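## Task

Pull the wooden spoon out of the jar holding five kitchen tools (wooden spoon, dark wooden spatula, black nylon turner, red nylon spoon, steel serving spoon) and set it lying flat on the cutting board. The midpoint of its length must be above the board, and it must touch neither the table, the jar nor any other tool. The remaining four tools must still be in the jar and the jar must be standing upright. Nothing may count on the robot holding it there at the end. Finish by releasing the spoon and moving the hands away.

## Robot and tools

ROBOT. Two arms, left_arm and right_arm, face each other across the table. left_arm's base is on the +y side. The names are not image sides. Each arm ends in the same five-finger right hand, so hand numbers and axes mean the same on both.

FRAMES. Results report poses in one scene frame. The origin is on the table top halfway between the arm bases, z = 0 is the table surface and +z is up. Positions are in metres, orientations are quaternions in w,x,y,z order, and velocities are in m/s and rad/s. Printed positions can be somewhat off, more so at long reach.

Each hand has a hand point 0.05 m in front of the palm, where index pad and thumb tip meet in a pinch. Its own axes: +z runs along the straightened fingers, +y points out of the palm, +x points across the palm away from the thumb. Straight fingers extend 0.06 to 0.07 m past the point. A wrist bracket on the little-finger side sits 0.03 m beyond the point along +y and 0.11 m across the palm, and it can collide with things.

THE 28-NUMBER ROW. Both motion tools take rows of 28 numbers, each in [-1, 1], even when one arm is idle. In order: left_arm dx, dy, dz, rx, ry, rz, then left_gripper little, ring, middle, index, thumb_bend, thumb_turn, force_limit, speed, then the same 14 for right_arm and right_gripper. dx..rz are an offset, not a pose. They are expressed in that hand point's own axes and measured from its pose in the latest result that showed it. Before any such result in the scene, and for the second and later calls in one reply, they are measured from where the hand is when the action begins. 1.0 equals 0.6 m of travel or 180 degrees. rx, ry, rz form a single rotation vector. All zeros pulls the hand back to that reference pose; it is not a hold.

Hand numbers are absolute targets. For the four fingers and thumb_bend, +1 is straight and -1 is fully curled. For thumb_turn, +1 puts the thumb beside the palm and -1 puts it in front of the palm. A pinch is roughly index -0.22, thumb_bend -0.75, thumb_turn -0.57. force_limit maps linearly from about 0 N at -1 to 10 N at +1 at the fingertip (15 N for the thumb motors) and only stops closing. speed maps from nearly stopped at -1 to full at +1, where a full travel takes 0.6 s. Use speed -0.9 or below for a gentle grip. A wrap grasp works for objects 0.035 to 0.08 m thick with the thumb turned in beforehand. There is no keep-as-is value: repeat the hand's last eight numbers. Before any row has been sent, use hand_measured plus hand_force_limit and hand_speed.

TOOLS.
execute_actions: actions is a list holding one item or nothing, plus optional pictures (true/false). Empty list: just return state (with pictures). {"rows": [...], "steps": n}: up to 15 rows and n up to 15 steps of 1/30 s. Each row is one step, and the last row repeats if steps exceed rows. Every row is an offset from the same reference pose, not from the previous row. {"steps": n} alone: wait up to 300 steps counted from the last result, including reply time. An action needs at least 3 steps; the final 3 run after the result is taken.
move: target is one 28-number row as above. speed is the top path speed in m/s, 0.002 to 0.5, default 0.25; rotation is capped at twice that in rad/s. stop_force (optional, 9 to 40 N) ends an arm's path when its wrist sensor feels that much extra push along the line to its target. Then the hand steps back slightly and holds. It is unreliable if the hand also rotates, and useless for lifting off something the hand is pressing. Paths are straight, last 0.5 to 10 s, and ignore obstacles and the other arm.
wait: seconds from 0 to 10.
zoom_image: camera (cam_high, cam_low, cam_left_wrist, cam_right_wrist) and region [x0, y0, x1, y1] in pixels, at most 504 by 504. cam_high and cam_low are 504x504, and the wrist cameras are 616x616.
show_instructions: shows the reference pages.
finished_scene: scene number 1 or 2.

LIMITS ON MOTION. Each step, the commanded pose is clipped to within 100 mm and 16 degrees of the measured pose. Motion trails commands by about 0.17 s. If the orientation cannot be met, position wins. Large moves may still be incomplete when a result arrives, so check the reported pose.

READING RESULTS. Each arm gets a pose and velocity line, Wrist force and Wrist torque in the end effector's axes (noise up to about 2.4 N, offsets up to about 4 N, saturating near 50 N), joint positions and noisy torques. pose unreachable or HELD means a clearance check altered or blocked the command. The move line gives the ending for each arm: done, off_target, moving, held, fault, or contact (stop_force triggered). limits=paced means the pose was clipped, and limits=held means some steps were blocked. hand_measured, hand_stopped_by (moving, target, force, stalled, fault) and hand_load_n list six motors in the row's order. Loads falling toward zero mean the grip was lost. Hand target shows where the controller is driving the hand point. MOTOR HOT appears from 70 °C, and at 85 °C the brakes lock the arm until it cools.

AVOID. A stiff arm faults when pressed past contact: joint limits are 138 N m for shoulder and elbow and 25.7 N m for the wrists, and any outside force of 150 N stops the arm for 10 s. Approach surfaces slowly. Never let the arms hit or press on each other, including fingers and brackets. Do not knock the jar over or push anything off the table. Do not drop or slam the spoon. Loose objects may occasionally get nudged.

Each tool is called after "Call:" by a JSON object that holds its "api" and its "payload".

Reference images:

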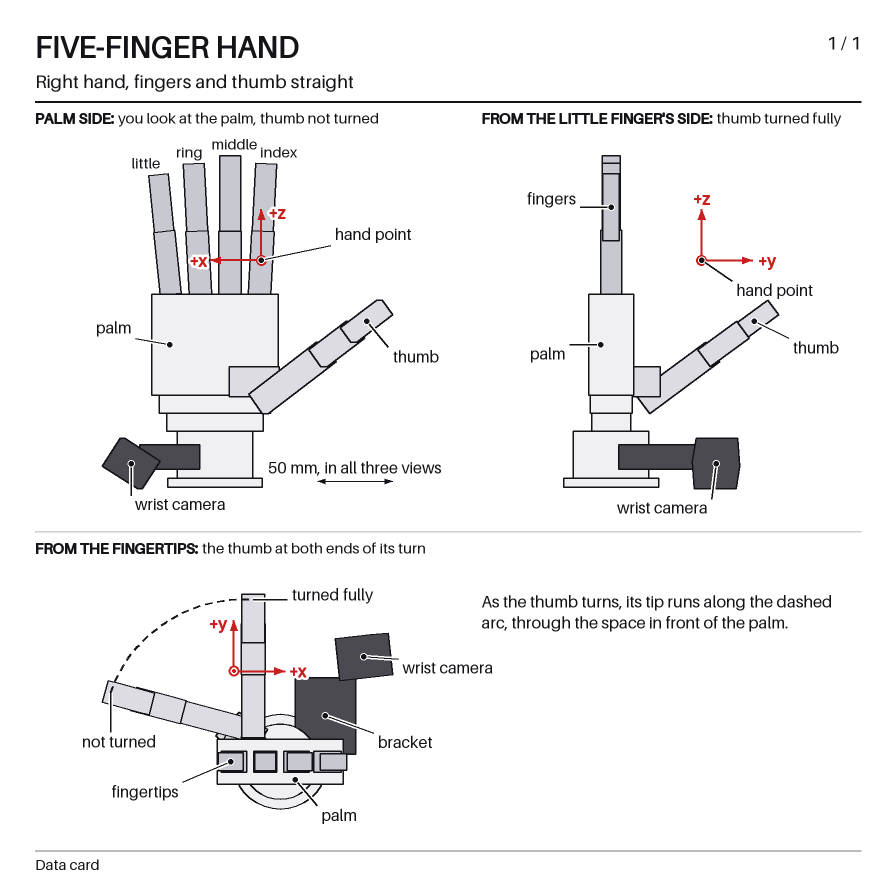

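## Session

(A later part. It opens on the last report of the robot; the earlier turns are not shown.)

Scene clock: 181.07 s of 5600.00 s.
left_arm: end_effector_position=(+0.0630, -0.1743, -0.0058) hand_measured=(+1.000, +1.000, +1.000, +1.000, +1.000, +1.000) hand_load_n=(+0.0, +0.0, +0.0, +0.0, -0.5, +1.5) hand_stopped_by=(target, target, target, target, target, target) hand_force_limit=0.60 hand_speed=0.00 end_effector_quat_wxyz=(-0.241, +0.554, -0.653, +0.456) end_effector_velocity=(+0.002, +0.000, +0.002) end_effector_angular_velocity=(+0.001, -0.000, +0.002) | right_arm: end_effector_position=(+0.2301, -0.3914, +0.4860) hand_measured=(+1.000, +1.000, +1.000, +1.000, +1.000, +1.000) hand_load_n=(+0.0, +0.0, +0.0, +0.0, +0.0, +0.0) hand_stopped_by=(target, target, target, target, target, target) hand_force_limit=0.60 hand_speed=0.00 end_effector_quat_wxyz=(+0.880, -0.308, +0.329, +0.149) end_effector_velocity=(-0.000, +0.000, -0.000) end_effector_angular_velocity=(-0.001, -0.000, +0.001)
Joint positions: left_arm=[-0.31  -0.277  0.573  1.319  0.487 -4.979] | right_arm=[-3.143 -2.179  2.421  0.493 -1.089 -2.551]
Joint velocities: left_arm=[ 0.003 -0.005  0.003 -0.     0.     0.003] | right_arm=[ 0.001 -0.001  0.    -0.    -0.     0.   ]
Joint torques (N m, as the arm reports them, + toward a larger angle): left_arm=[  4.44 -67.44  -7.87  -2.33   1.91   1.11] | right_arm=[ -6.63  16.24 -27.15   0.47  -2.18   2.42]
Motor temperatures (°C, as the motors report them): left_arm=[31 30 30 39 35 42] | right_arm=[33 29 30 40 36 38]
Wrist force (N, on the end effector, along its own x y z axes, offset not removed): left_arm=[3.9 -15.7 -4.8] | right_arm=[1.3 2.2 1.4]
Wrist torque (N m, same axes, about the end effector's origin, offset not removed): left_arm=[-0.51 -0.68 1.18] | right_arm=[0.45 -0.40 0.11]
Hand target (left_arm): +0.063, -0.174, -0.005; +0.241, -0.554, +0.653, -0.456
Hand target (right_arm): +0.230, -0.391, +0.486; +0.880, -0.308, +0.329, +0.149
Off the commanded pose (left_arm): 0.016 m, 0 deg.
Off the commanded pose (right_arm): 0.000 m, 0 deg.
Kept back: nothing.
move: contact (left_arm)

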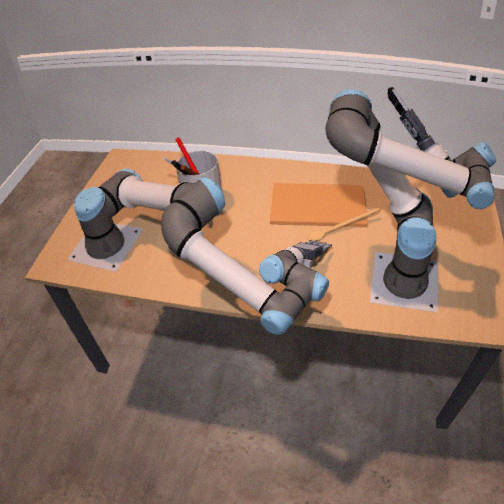

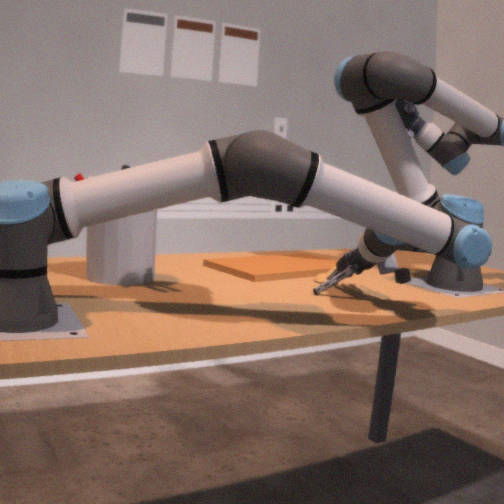

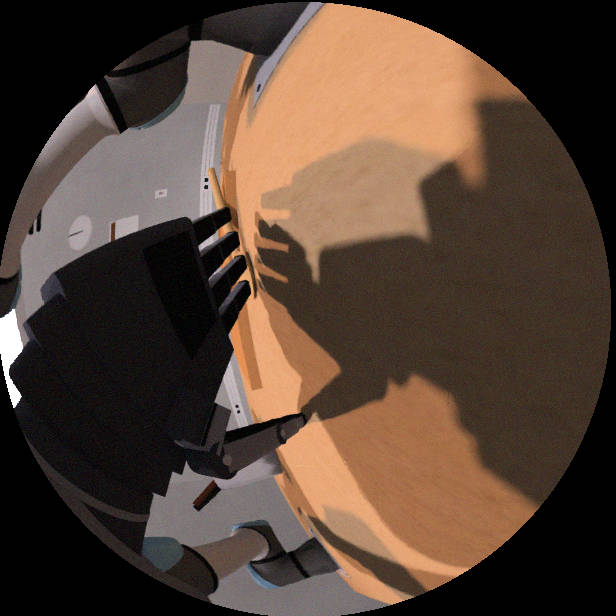

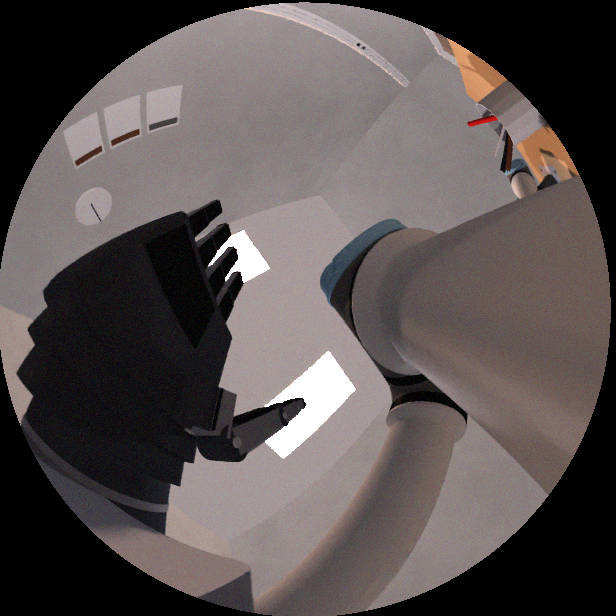

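Call:
{"api": "move", "payload": {"target": [-0.01,-0.058,0.033,0,0,0,1,1,1,1,-1,1,0.6,0, 0,0,0,0,0,0,1,1,1,1,1,1,0.6,0], "speed": 0.05}}

Call:
{"api": "move", "payload": {"target": [0,0,0,0,0,0,0.2,0.2,0.2,0.2,-1,1,-0.2,-0.5, 0,0,0,0,0,0,1,1,1,1,1,1,0.6,0]}}

Scene clock: 183.47 s of 5600.00 s.
left_arm: end_effector_position=(+0.0985, -0.1740, +0.0139) hand_measured=(+1.000, +1.000, +1.000, +1.000, -1.000, +1.000) hand_load_n=(+0.0, +0.0, +0.0, +0.0, +0.0, +0.0) hand_stopped_by=(target, target, target, target, target, target) hand_force_limit=0.60 hand_speed=0.00 end_effector_quat_wxyz=(-0.241, +0.554, -0.653, +0.456) end_effector_velocity=(+0.000, -0.000, -0.001) end_effector_angular_velocity=(-0.001, +0.001, +0.001) | right_arm: end_effector_position=(+0.2301, -0.3914, +0.4860) hand_measured=(+1.000, +1.000, +1.000, +1.000, +1.000, +1.000) hand_load_n=(+0.0, +0.0, +0.0, +0.0, +0.0, +0.0) hand_stopped_by=(target, target, target, target, target, target) hand_force_limit=0.60 hand_speed=0.00 end_effector_quat_wxyz=(+0.880, -0.308, +0.329, +0.149) end_effector_velocity=(+0.000, -0.000, -0.000) end_effector_angular_velocity=(-0.000, -0.001, -0.001)
Joint positions: left_arm=[-0.262 -0.339  0.625  1.238  0.487 -4.876] | right_arm=[-3.143 -2.179  2.421  0.493 -1.089 -2.551]
Joint velocities: left_arm=[ 0.001  0.001 -0.001 -0.001  0.001 -0.001] | right_arm=[-0.     0.001  0.    -0.     0.    -0.002]
Joint torques (N m, as the arm reports them, + toward a larger angle): left_arm=[  7.56 -76.   -11.41  -0.58   0.95   2.42] | right_arm=[ -7.57  16.02 -27.41   0.52  -2.24   2.34]
Motor temperatures (°C, as the motors report them): left_arm=[31 30 30 39 35 42] | right_arm=[33 29 30 40 36 38]
Wrist force (N, on the end effector, along its own x y z axes, offset not removed): left_arm=[0.3 -1.5 1.1] | right_arm=[-0.5 2.9 2.9]
Wrist torque (N m, same axes, about the end effector's origin, offset not removed): left_arm=[-0.22 -0.27 0.09] | right_arm=[0.46 -0.29 0.06]
Hand target (left_arm): +0.098, -0.174, +0.014; +0.241, -0.554, +0.653, -0.456
Hand target (right_arm): +0.230, -0.391, +0.486; +0.880, -0.308, +0.329, +0.149
Off the commanded pose (left_arm): 0.000 m, 0 deg.
Off the commanded pose (right_arm): 0.000 m, 0 deg.
joint sent to its limit (right arm) — the command would take joint 1 (shoulder pan) past its lower limit, so that joint was sent only as far as its limit.
Kept back: nothing.
move: done

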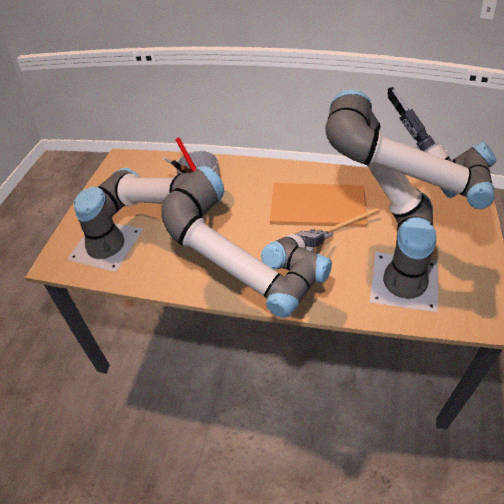

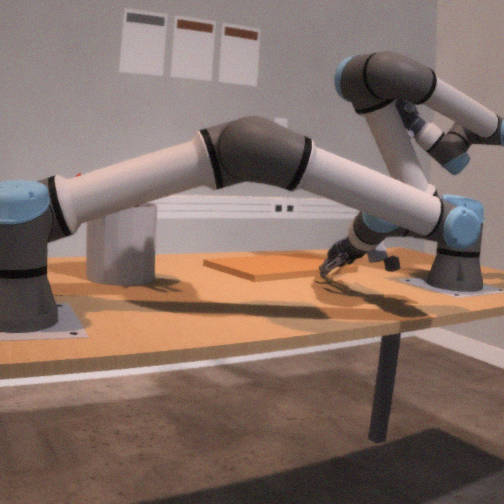

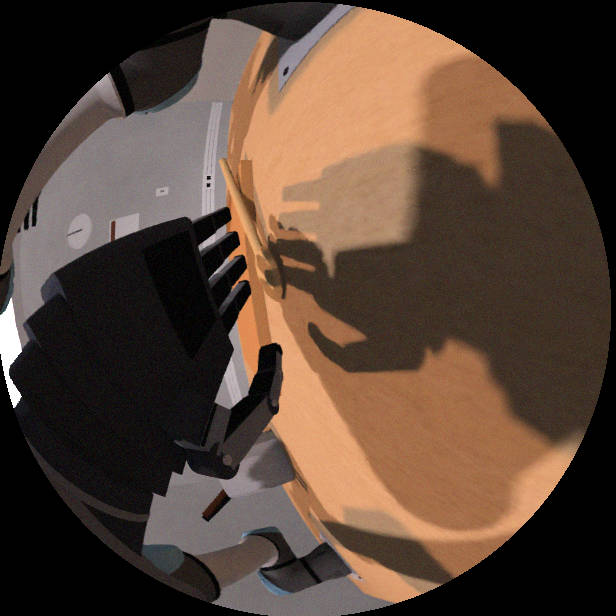

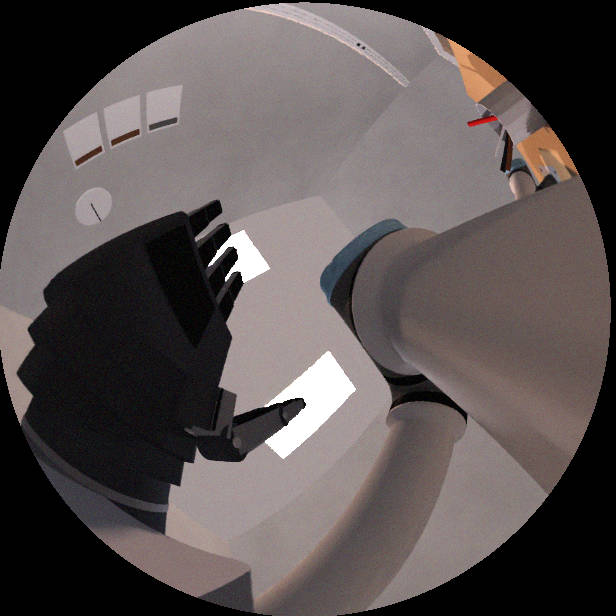

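Scene clock: 184.70 s of 5600.00 s.
left_arm: end_effector_position=(+0.0985, -0.1740, +0.0139) hand_measured=(+0.200, +0.200, +0.394, +0.616, -1.000, +1.000) hand_load_n=(+0.0, +0.0, +3.5, +3.0, +0.0, +0.0) hand_stopped_by=(target, target, force, force, target, target) hand_force_limit=-0.20 hand_speed=-0.50 end_effector_quat_wxyz=(-0.241, +0.554, -0.653, +0.456) end_effector_velocity=(-0.000, -0.000, +0.001) end_effector_angular_velocity=(-0.002, +0.001, -0.000) | right_arm: end_effector_position=(+0.2301, -0.3914, +0.4860) hand_measured=(+1.000, +1.000, +1.000, +1.000, +1.000, +1.000) hand_load_n=(+0.0, +0.0, +0.0, +0.0, +0.0, +0.0) hand_stopped_by=(target, target, target, target, target, target) hand_force_limit=0.60 hand_speed=0.00 end_effector_quat_wxyz=(+0.880, -0.308, +0.329, +0.149) end_effector_velocity=(-0.000, +0.000, +0.000) end_effector_angular_velocity=(+0.000, +0.000, +0.001)
Joint positions: left_arm=[-0.262 -0.339  0.625  1.238  0.487 -4.876] | right_arm=[-3.143 -2.179  2.421  0.493 -1.089 -2.551]
Joint velocities: left_arm=[-0.    -0.001 -0.    -0.001  0.    -0.   ] | right_arm=[ 0.    -0.    -0.     0.     0.     0.001]
Joint torques (N m, as the arm reports them, + toward a larger angle): left_arm=[  4.82 -56.31 -11.83  -0.52   0.66   1.12] | right_arm=[ -7.59  15.81 -26.42   0.56  -2.11   2.53]
Motor temperatures (°C, as the motors report them): left_arm=[31 30 30 39 35 42] | right_arm=[33 29 30 40 36 38]
Wrist force (N, on the end effector, along its own x y z axes, offset not removed): left_arm=[0.4 -12.9 -5.9] | right_arm=[-0.5 2.0 1.8]
Wrist torque (N m, same axes, about the end effector's origin, offset not removed): left_arm=[0.45 -0.10 -0.07] | right_arm=[0.31 -0.17 -0.04]
Hand target (left_arm): +0.098, -0.174, +0.014; +0.241, -0.554, +0.653, -0.456
Hand target (right_arm): +0.230, -0.391, +0.486; +0.880, -0.308, +0.329, +0.149
Off the commanded pose (left_arm): 0.000 m, 0 deg.
Off the commanded pose (right_arm): 0.000 m, 0 deg.
joint sent to its limit (right arm) — the command would take joint 1 (shoulder pan) past its lower limit, so that joint was sent only as far as its limit.
Kept back: nothing.
move: done

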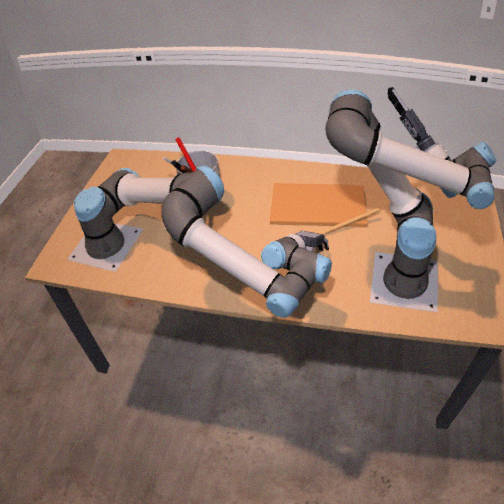

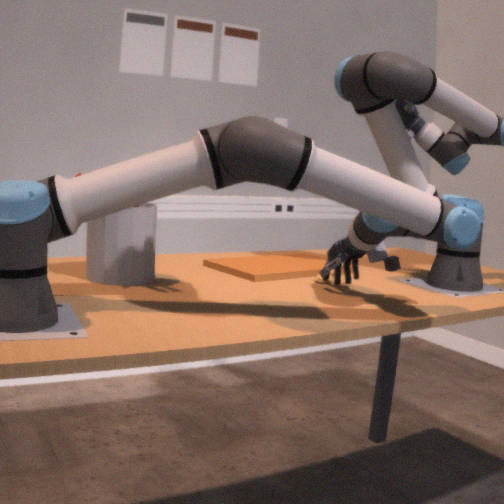

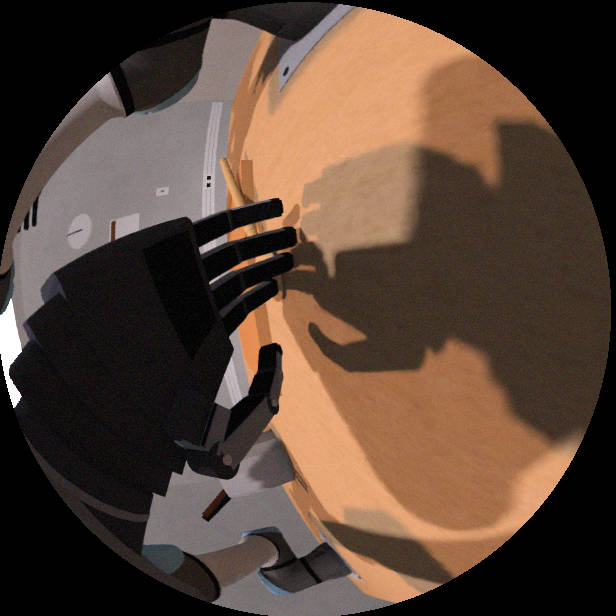

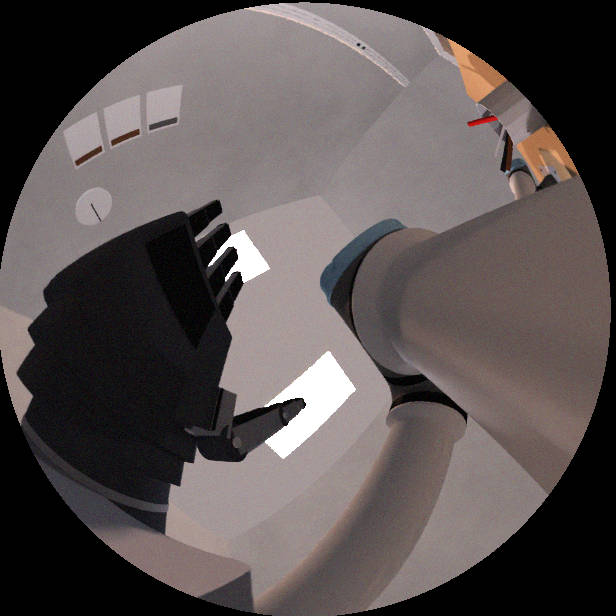

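Call:
{"api": "move", "payload": {"target": [-0.05,0.082,-0.17,0,0,0,0.2,0.2,0.2,0.2,-1,1,-0.2,-0.5, 0,0,0,0,0,0,1,1,1,1,1,1,0.6,0], "speed": 0.03}}

Scene clock: 189.23 s of 5600.00 s.
left_arm: end_effector_position=(-0.0018, -0.1140, +0.0134) hand_measured=(+0.200, +0.200, +0.394, +0.614, -1.000, +1.000) hand_load_n=(+0.0, +0.0, +6.5, +0.0, +0.0, +0.0) hand_stopped_by=(target, target, force, force, target, target) hand_force_limit=-0.20 hand_speed=-0.50 end_effector_quat_wxyz=(-0.241, +0.554, -0.653, +0.456) end_effector_velocity=(-0.001, +0.002, -0.000) end_effector_angular_velocity=(+0.001, +0.001, +0.003) | right_arm: end_effector_position=(+0.2301, -0.3914, +0.4860) hand_measured=(+1.000, +1.000, +1.000, +1.000, +1.000, +1.000) hand_load_n=(+0.0, +0.0, +0.0, +0.0, +0.0, +0.0) hand_stopped_by=(target, target, target, target, target, target) hand_force_limit=0.60 hand_speed=0.00 end_effector_quat_wxyz=(+0.880, -0.308, +0.329, +0.149) end_effector_velocity=(-0.000, +0.000, +0.000) end_effector_angular_velocity=(+0.000, +0.000, +0.001)
Joint positions: left_arm=[-0.439 -0.422  0.886  1.383  0.508 -5.244] | right_arm=[-3.143 -2.179  2.421  0.493 -1.089 -2.551]
Joint velocities: left_arm=[-0.002 -0.001  0.005  0.004  0.003 -0.009] | right_arm=[ 0.002  0.    -0.     0.     0.001 -0.   ]
Joint torques (N m, as the arm reports them, + toward a larger angle): left_arm=[ -9.61 -67.44  -6.8    3.98   4.21  -2.24] | right_arm=[ -8.12  15.32 -27.44   0.51  -2.16   2.4 ]
Motor temperatures (°C, as the motors report them): left_arm=[31 30 30 39 35 42] | right_arm=[33 29 30 40 36 38]
Wrist force (N, on the end effector, along its own x y z axes, offset not removed): left_arm=[3.3 -11.3 -0.7] | right_arm=[1.3 1.6 1.9]
Wrist torque (N m, same axes, about the end effector's origin, offset not removed): left_arm=[0.14 -0.27 0.02] | right_arm=[0.28 -0.34 0.09]
Hand target (left_arm): -0.002, -0.114, +0.013; +0.241, -0.554, +0.653, -0.456
Hand target (right_arm): +0.230, -0.391, +0.486; +0.880, -0.308, +0.329, +0.149
Off the commanded pose (left_arm): 0.000 m, 0 deg.
Off the commanded pose (right_arm): 0.000 m, 0 deg.
joint sent to its limit (right arm) — the command would take joint 1 (shoulder pan) past its lower limit, so that joint was sent only as far as its limit.
Kept back: nothing.
move: done

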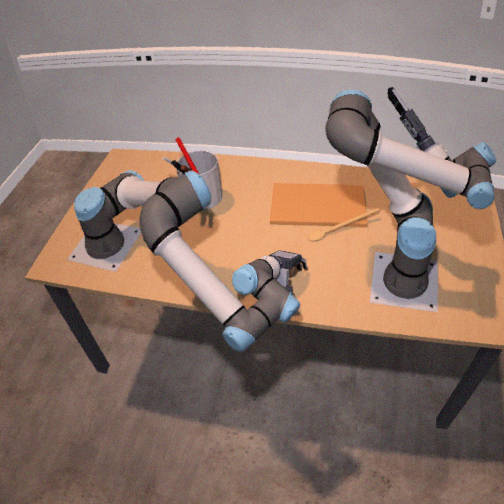

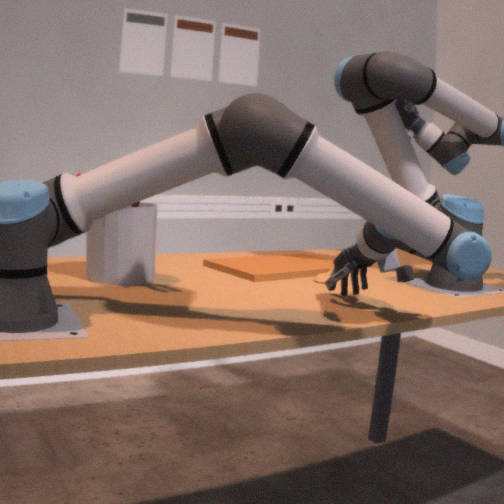

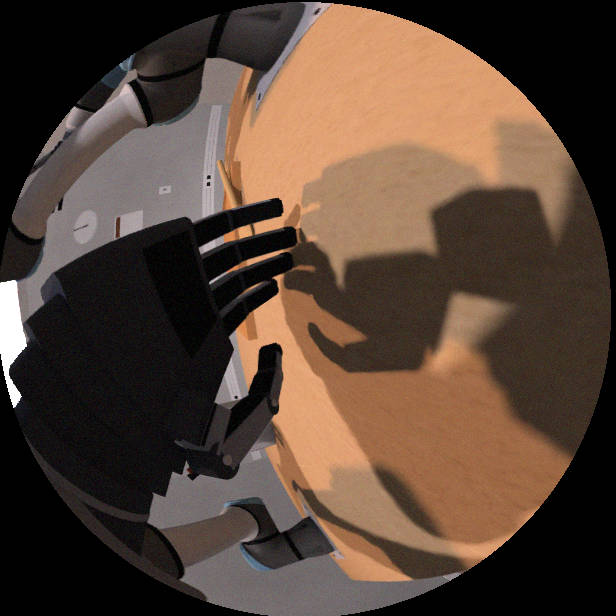

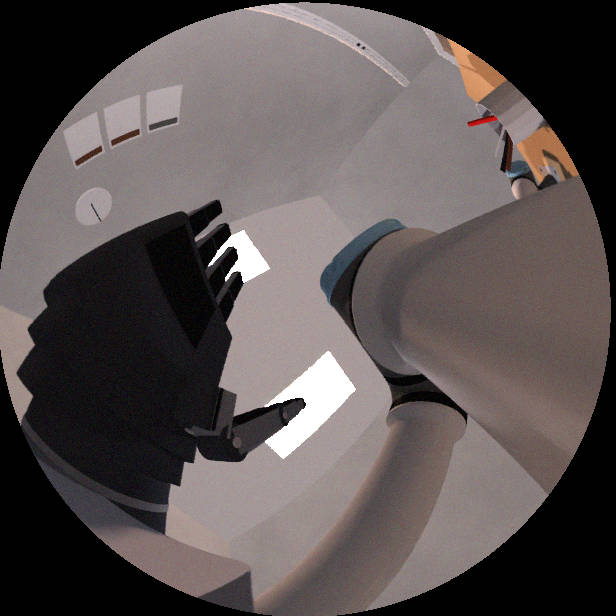

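Call:
{"api": "move", "payload": {"target": [0.02,-0.162,0.213,0,0,0,0.2,0.4,0.4,0.6,-1,1,-0.2,-0.5, 0,0,0,0,0,0,1,1,1,1,1,1,0.6,0], "speed": 0.08}}

Call:
{"api": "zoom_image", "payload": {"camera": "cam_high", "region": [230,170,400,290]}}

Scene clock: 192.00 s of 5600.00 s.
left_arm: end_effector_position=(+0.1487, -0.1641, +0.0398) hand_measured=(+0.200, +0.400, +0.400, +0.600, -1.000, +1.000) hand_load_n=(+0.0, +0.0, +0.0, +0.0, +0.0, +0.0) hand_stopped_by=(target, target, target, target, target, target) hand_force_limit=-0.20 hand_speed=-0.50 end_effector_quat_wxyz=(-0.241, +0.554, -0.653, +0.456) end_effector_velocity=(+0.001, -0.001, +0.001) end_effector_angular_velocity=(-0.001, +0.001, -0.004) | right_arm: end_effector_position=(+0.2301, -0.3914, +0.4860) hand_measured=(+1.000, +1.000, +1.000, +1.000, +1.000, +1.000) hand_load_n=(+0.0, +0.0, +0.0, +0.0, +0.0, +0.0) hand_stopped_by=(target, target, target, target, target, target) hand_force_limit=0.60 hand_speed=0.00 end_effector_quat_wxyz=(+0.880, -0.308, +0.329, +0.149) end_effector_velocity=(-0.000, +0.000, -0.000) end_effector_angular_velocity=(-0.001, -0.001, +0.000)
Joint positions: left_arm=[-0.196 -0.444  0.737  1.107  0.494 -4.737] | right_arm=[-3.143 -2.179  2.421  0.493 -1.089 -2.551]
Joint velocities: left_arm=[ 0.003 -0.002 -0.004 -0.007  0.002  0.014] | right_arm=[ 0.001  0.     0.     0.    -0.001 -0.001]
Joint torques (N m, as the arm reports them, + toward a larger angle): left_arm=[  7.57 -47.89 -27.65  -0.69   0.81   2.61] | right_arm=[ -7.71  15.84 -27.38   0.55  -2.17   2.47]
Motor temperatures (°C, as the motors report them): left_arm=[31 30 30 39 35 42] | right_arm=[33 29 30 40 36 38]
Wrist force (N, on the end effector, along its own x y z axes, offset not removed): left_arm=[-1.0 -1.5 1.4] | right_arm=[1.0 3.5 1.2]
Wrist torque (N m, same axes, about the end effector's origin, offset not removed): left_arm=[-0.25 -0.16 0.00] | right_arm=[0.69 -0.42 0.12]
Hand target (left_arm): +0.149, -0.164, +0.040; +0.241, -0.554, +0.653, -0.456
Hand target (right_arm): +0.230, -0.391, +0.486; +0.880, -0.308, +0.329, +0.149
Off the commanded pose (left_arm): 0.000 m, 0 deg.
Off the commanded pose (right_arm): 0.000 m, 0 deg.
Kept back: nothing.
move: done

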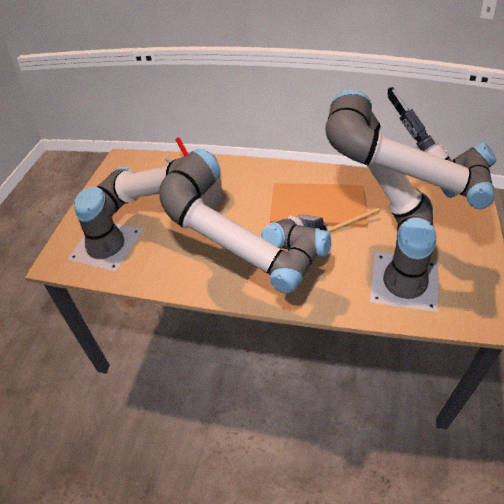

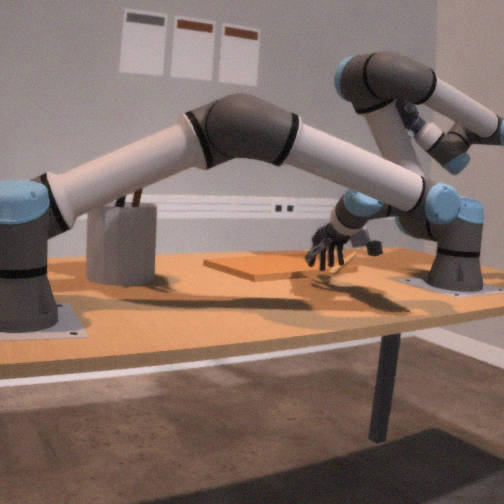

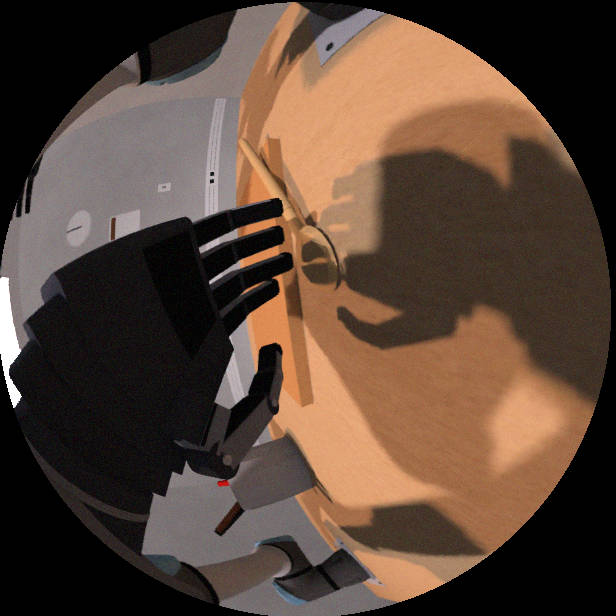

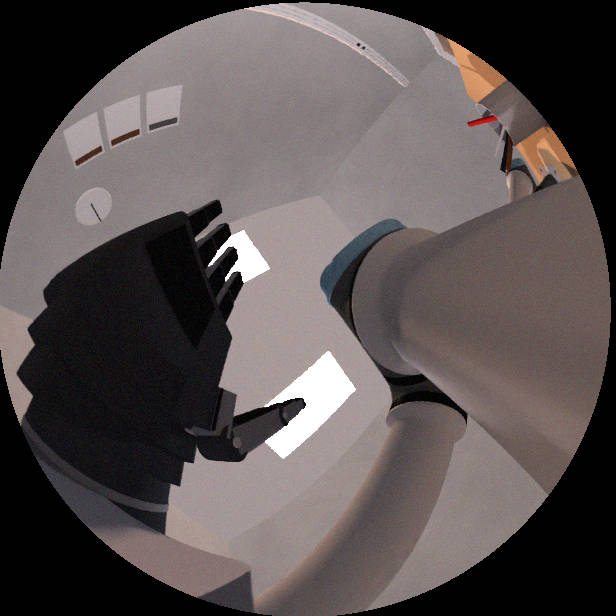

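Region (230, 170, 400, 290) of cam_high's 504x504 image, scaled by 2.965, with more detail than that image has; it fills the top 356 rows of this view, and the rest is white.

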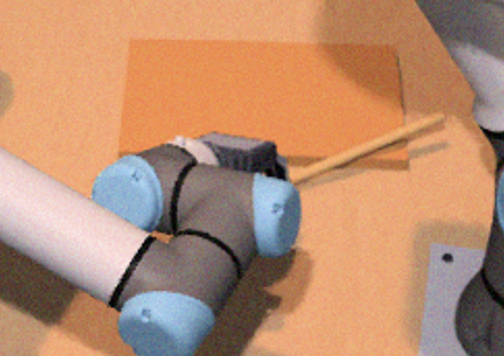

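Call:
{"api": "move", "payload": {"target": [-0.008,0.08,0.02,0,0,0,0.2,0.4,0.4,0.6,-1,1,-0.2,-0.5, 0,0,0,0,0,0,1,1,1,1,1,1,0.6,0], "speed": 0.01, "stop_force": 9}}

Scene clock: 194.10 s of 5600.00 s.
left_arm: end_effector_position=(+0.1450, -0.1645, +0.0256) hand_measured=(+0.200, +0.400, +0.400, +0.600, -1.000, +1.000) hand_load_n=(+0.0, +0.0, +5.0, +0.0, +0.0, +0.0) hand_stopped_by=(target, target, target, target, target, target) hand_force_limit=-0.20 hand_speed=-0.50 end_effector_quat_wxyz=(-0.241, +0.554, -0.653, +0.456) end_effector_velocity=(+0.002, +0.000, +0.002) end_effector_angular_velocity=(-0.001, +0.001, +0.001) | right_arm: end_effector_position=(+0.2301, -0.3914, +0.4860) hand_measured=(+1.000, +1.000, +1.000, +1.000, +1.000, +1.000) hand_load_n=(+0.0, +0.0, +0.0, +0.0, +0.0, +0.0) hand_stopped_by=(target, target, target, target, target, target) hand_force_limit=0.60 hand_speed=0.00 end_effector_quat_wxyz=(+0.880, -0.308, +0.329, +0.149) end_effector_velocity=(-0.000, +0.000, +0.000) end_effector_angular_velocity=(+0.000, -0.001, +0.001)
Joint positions: left_arm=[-0.201 -0.425  0.74   1.095  0.493 -4.748] | right_arm=[-3.143 -2.179  2.421  0.493 -1.089 -2.551]
Joint velocities: left_arm=[ 0.003 -0.004  0.    -0.001  0.001  0.004] | right_arm=[ 0.    -0.     0.     0.    -0.001 -0.   ]
Joint torques (N m, as the arm reports them, + toward a larger angle): left_arm=[  9.61 -57.66 -11.3   -0.4    6.23   2.3 ] | right_arm=[ -8.17  15.48 -28.28   0.65  -2.23   2.41]
Motor temperatures (°C, as the motors report them): left_arm=[31 30 30 39 35 42] | right_arm=[33 29 30 40 36 38]
Wrist force (N, on the end effector, along its own x y z axes, offset not removed): left_arm=[0.7 -21.0 -14.0] | right_arm=[1.4 1.5 2.9]
Wrist torque (N m, same axes, about the end effector's origin, offset not removed): left_arm=[0.71 0.02 -0.27] | right_arm=[0.18 -0.57 0.07]
Hand target (left_arm): +0.145, -0.164, +0.026; +0.241, -0.554, +0.653, -0.456
Hand target (right_arm): +0.230, -0.391, +0.486; +0.880, -0.308, +0.329, +0.149
Off the commanded pose (left_arm): 0.035 m, 0 deg.
Off the commanded pose (right_arm): 0.000 m, 0 deg.
joint sent to its limit (right arm) — the command would take joint 1 (shoulder pan) past its lower limit, so that joint was sent only as far as its limit.
Kept back: nothing.
move: contact (left_arm)

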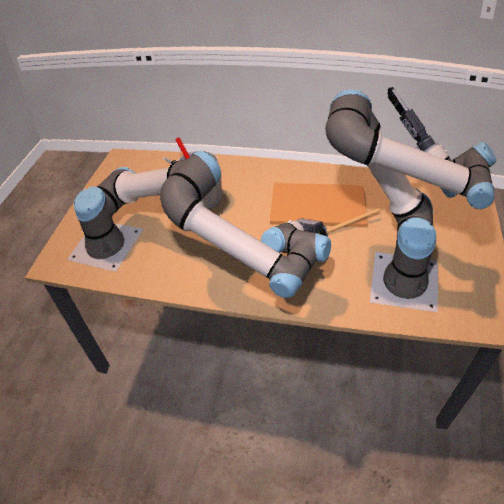

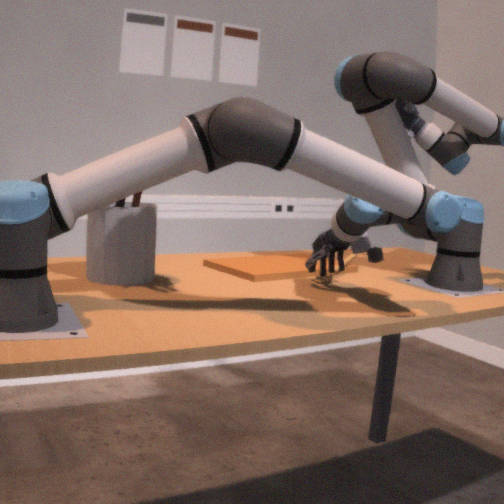

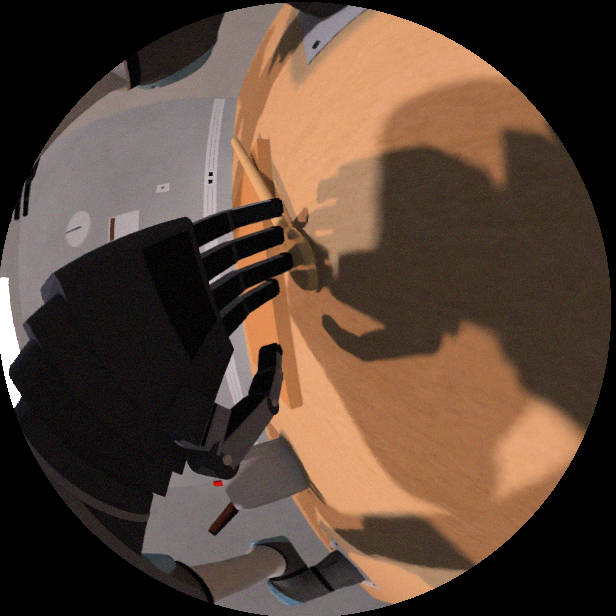

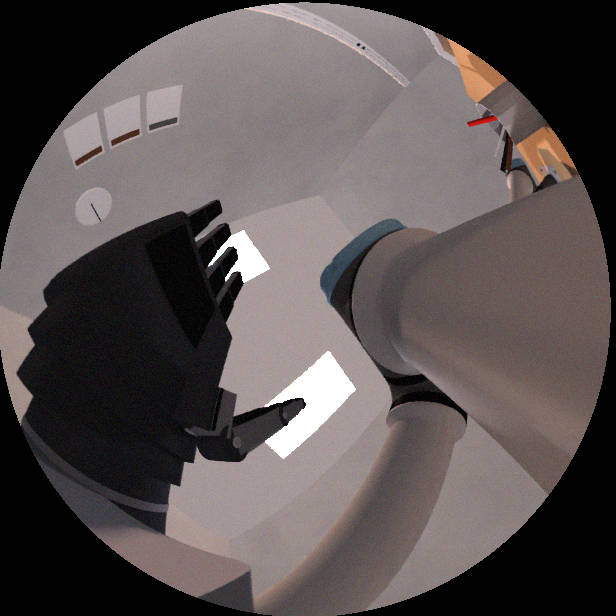

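Call:
{"api": "move", "payload": {"target": [0.005,0.034,-0.018,0,0,0,0.2,0.4,0.4,0.6,-1,1,-0.2,-0.5, 0,0,0,0,0,0,1,1,1,1,1,1,0.6,0], "speed": 0.01}}

Call:
{"api": "move", "payload": {"target": [-0.013,0.092,-0.172,0,0,0,0.2,0.4,0.4,0.6,-1,1,-0.2,-0.5, 0,0,0,0,0,0,1,1,1,1,1,1,0.6,0], "speed": 0.03}}

Scene clock: 197.07 s of 5600.00 s.
left_arm: end_effector_position=(+0.1251, -0.1644, +0.0137) hand_measured=(+0.200, +0.400, +0.632, +0.600, -1.000, +1.000) hand_load_n=(+0.0, +0.0, +20.0, +7.5, +0.0, +0.0) hand_stopped_by=(target, target, target, target, target, target) hand_force_limit=-0.20 hand_speed=-0.50 end_effector_quat_wxyz=(-0.241, +0.554, -0.653, +0.456) end_effector_velocity=(-0.000, +0.000, -0.001) end_effector_angular_velocity=(+0.002, -0.001, +0.000) | right_arm: end_effector_position=(+0.2301, -0.3914, +0.4860) hand_measured=(+1.000, +1.000, +1.000, +1.000, +1.000, +1.000) hand_load_n=(+0.0, +0.0, +0.0, +0.0, +0.0, +0.0) hand_stopped_by=(target, target, target, target, target, target) hand_force_limit=0.60 hand_speed=0.00 end_effector_quat_wxyz=(+0.880, -0.308, +0.329, +0.149) end_effector_velocity=(-0.000, +0.000, -0.000) end_effector_angular_velocity=(-0.001, +0.000, +0.000)
Joint positions: left_arm=[-0.23  -0.397  0.728  1.132  0.489 -4.808] | right_arm=[-3.143 -2.179  2.421  0.493 -1.089 -2.551]
Joint velocities: left_arm=[-0.001  0.002 -0.001  0.003 -0.    -0.002] | right_arm=[ 0.    -0.001 -0.     0.    -0.     0.   ]
Joint torques (N m, as the arm reports them, + toward a larger angle): left_arm=[ -4.72  -9.73 -16.02  -3.8   10.57  -3.12] | right_arm=[ -7.86  16.14 -26.78   0.54  -2.12   2.61]
Motor temperatures (°C, as the motors report them): left_arm=[31 30 30 39 35 42] | right_arm=[33 29 30 40 36 38]
Wrist force (N, on the end effector, along its own x y z axes, offset not removed): left_arm=[-8.9 -49.3 -40.8] | right_arm=[1.4 2.9 1.9]
Wrist torque (N m, same axes, about the end effector's origin, offset not removed): left_arm=[3.72 0.05 -0.90] | right_arm=[0.52 -0.51 0.08]
Hand target (left_arm): +0.125, -0.164, +0.014; +0.241, -0.554, +0.653, -0.456
Hand target (right_arm): +0.230, -0.391, +0.486; +0.880, -0.308, +0.329, +0.149
Off the commanded pose (left_arm): 0.000 m, 0 deg.
Off the commanded pose (right_arm): 0.000 m, 0 deg.
joint sent to its limit (right arm) — the command would take joint 1 (shoulder pan) past its lower limit, so that joint was sent only as far as its limit.
Kept back: nothing.
move: done

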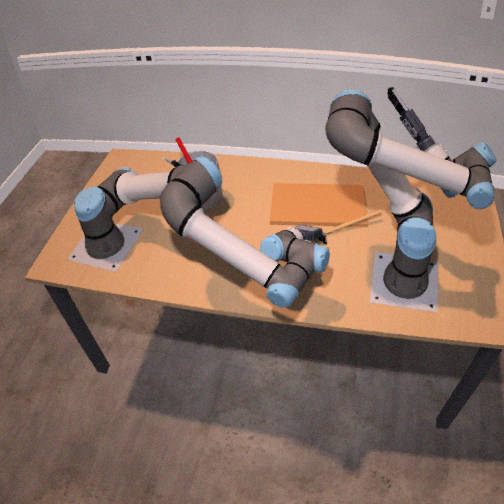

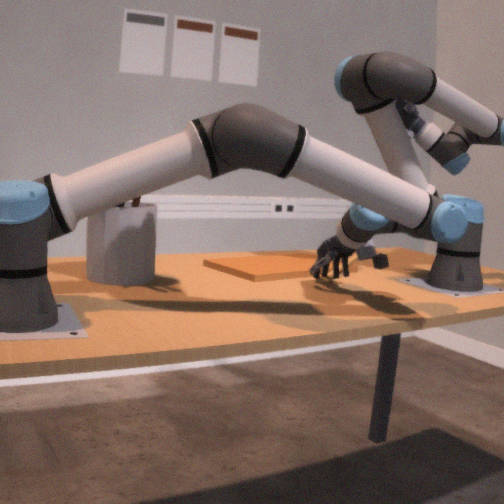

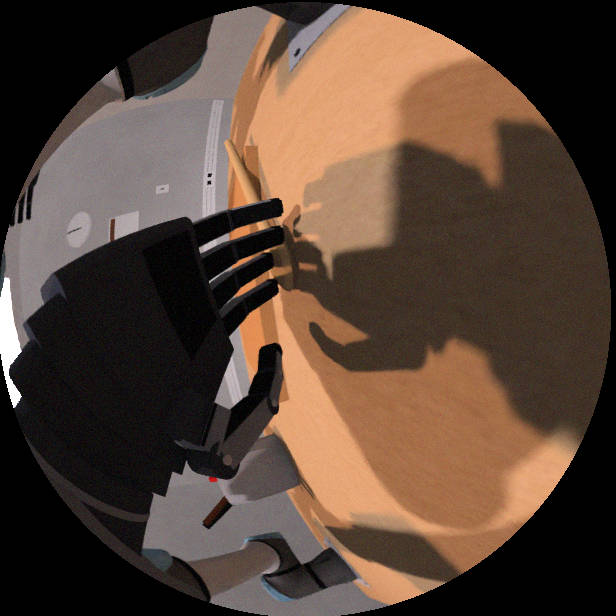

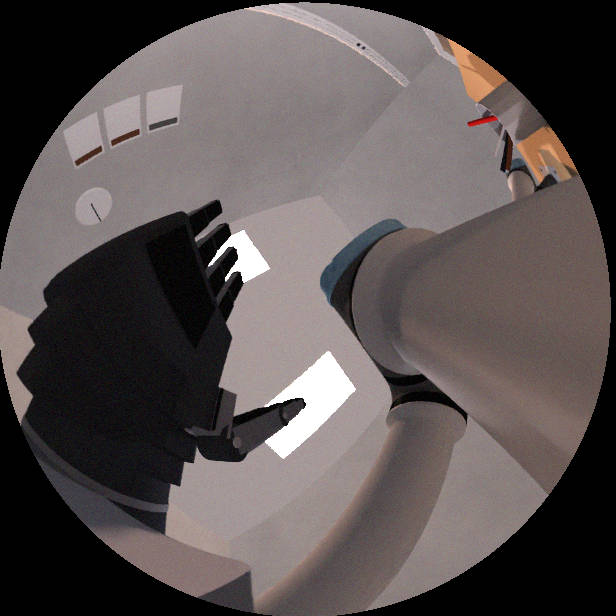

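Scene clock: 201.37 s of 5600.00 s.
left_arm: end_effector_position=(+0.0149, -0.1250, +0.0128) hand_measured=(+0.200, +0.400, +0.654, +0.602, -1.000, +1.000) hand_load_n=(+0.0, +0.0, +9.0, +14.5, +0.0, +0.0) hand_stopped_by=(target, target, target, target, target, target) hand_force_limit=-0.20 hand_speed=-0.50 end_effector_quat_wxyz=(-0.241, +0.554, -0.653, +0.456) end_effector_velocity=(-0.002, +0.001, +0.001) end_effector_angular_velocity=(+0.003, -0.001, -0.000) | right_arm: end_effector_position=(+0.2301, -0.3914, +0.4860) hand_measured=(+1.000, +1.000, +1.000, +1.000, +1.000, +1.000) hand_load_n=(+0.0, +0.0, +0.0, +0.0, +0.0, +0.0) hand_stopped_by=(target, target, target, target, target, target) hand_force_limit=0.60 hand_speed=0.00 end_effector_quat_wxyz=(+0.880, -0.308, +0.329, +0.149) end_effector_velocity=(-0.000, +0.000, -0.000) end_effector_angular_velocity=(+0.000, +0.000, +0.001)
Joint positions: left_arm=[-0.408 -0.409  0.846  1.357  0.5   -5.183] | right_arm=[-3.143 -2.179  2.421  0.493 -1.089 -2.551]
Joint velocities: left_arm=[-0.004 -0.     0.001  0.008  0.001 -0.006] | right_arm=[ 0. -0.  0.  0.  0.  0.]
Joint torques (N m, as the arm reports them, + toward a larger angle): left_arm=[-12.12 -30.64  -3.86   1.42   9.6   -2.85] | right_arm=[ -7.97  15.26 -27.2    0.61  -2.13   2.65]
Motor temperatures (°C, as the motors report them): left_arm=[31 30 30 39 35 42] | right_arm=[33 29 30 40 36 38]
Wrist force (N, on the end effector, along its own x y z axes, offset not removed): left_arm=[8.1 -26.2 -2.8] | right_arm=[1.8 1.7 2.1]
Wrist torque (N m, same axes, about the end effector's origin, offset not removed): left_arm=[1.39 0.20 0.20] | right_arm=[0.28 -0.52 0.17]
Hand target (left_arm): +0.015, -0.125, +0.013; +0.241, -0.554, +0.653, -0.456
Hand target (right_arm): +0.230, -0.391, +0.486; +0.880, -0.308, +0.329, +0.149
Off the commanded pose (left_arm): 0.000 m, 0 deg.
Off the commanded pose (right_arm): 0.000 m, 0 deg.
joint sent to its limit (right arm) — the command would take joint 1 (shoulder pan) past its lower limit, so that joint was sent only as far as its limit.
Kept back: nothing.
move: done

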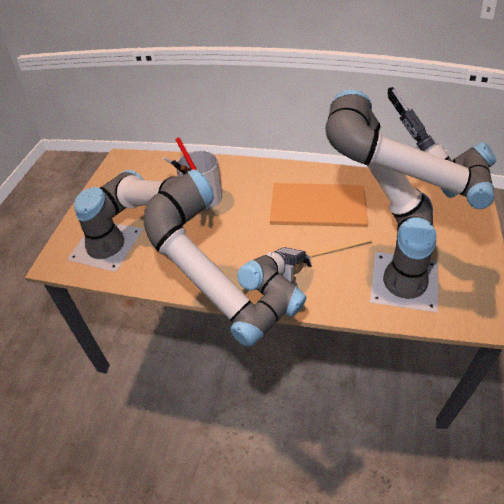

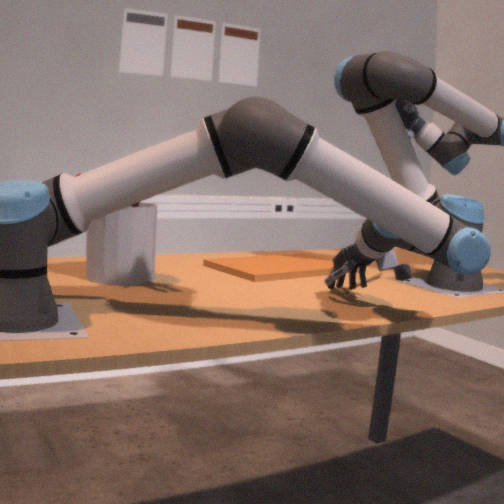

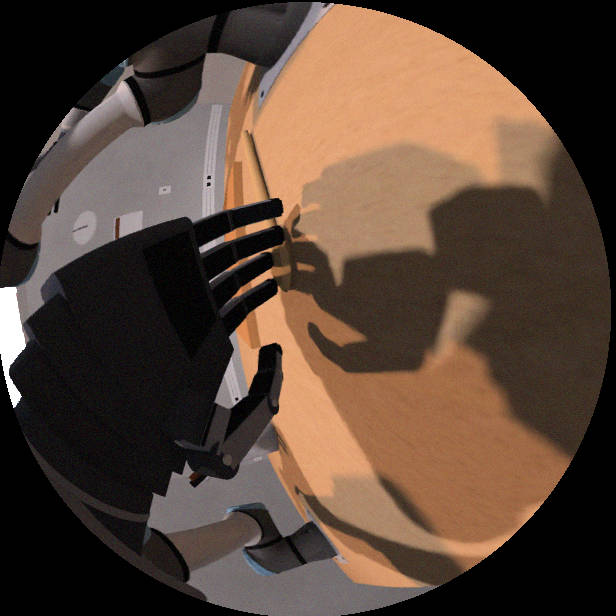

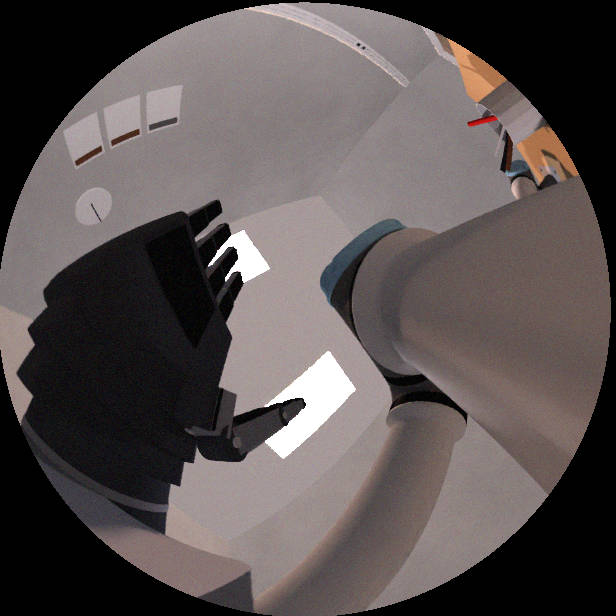

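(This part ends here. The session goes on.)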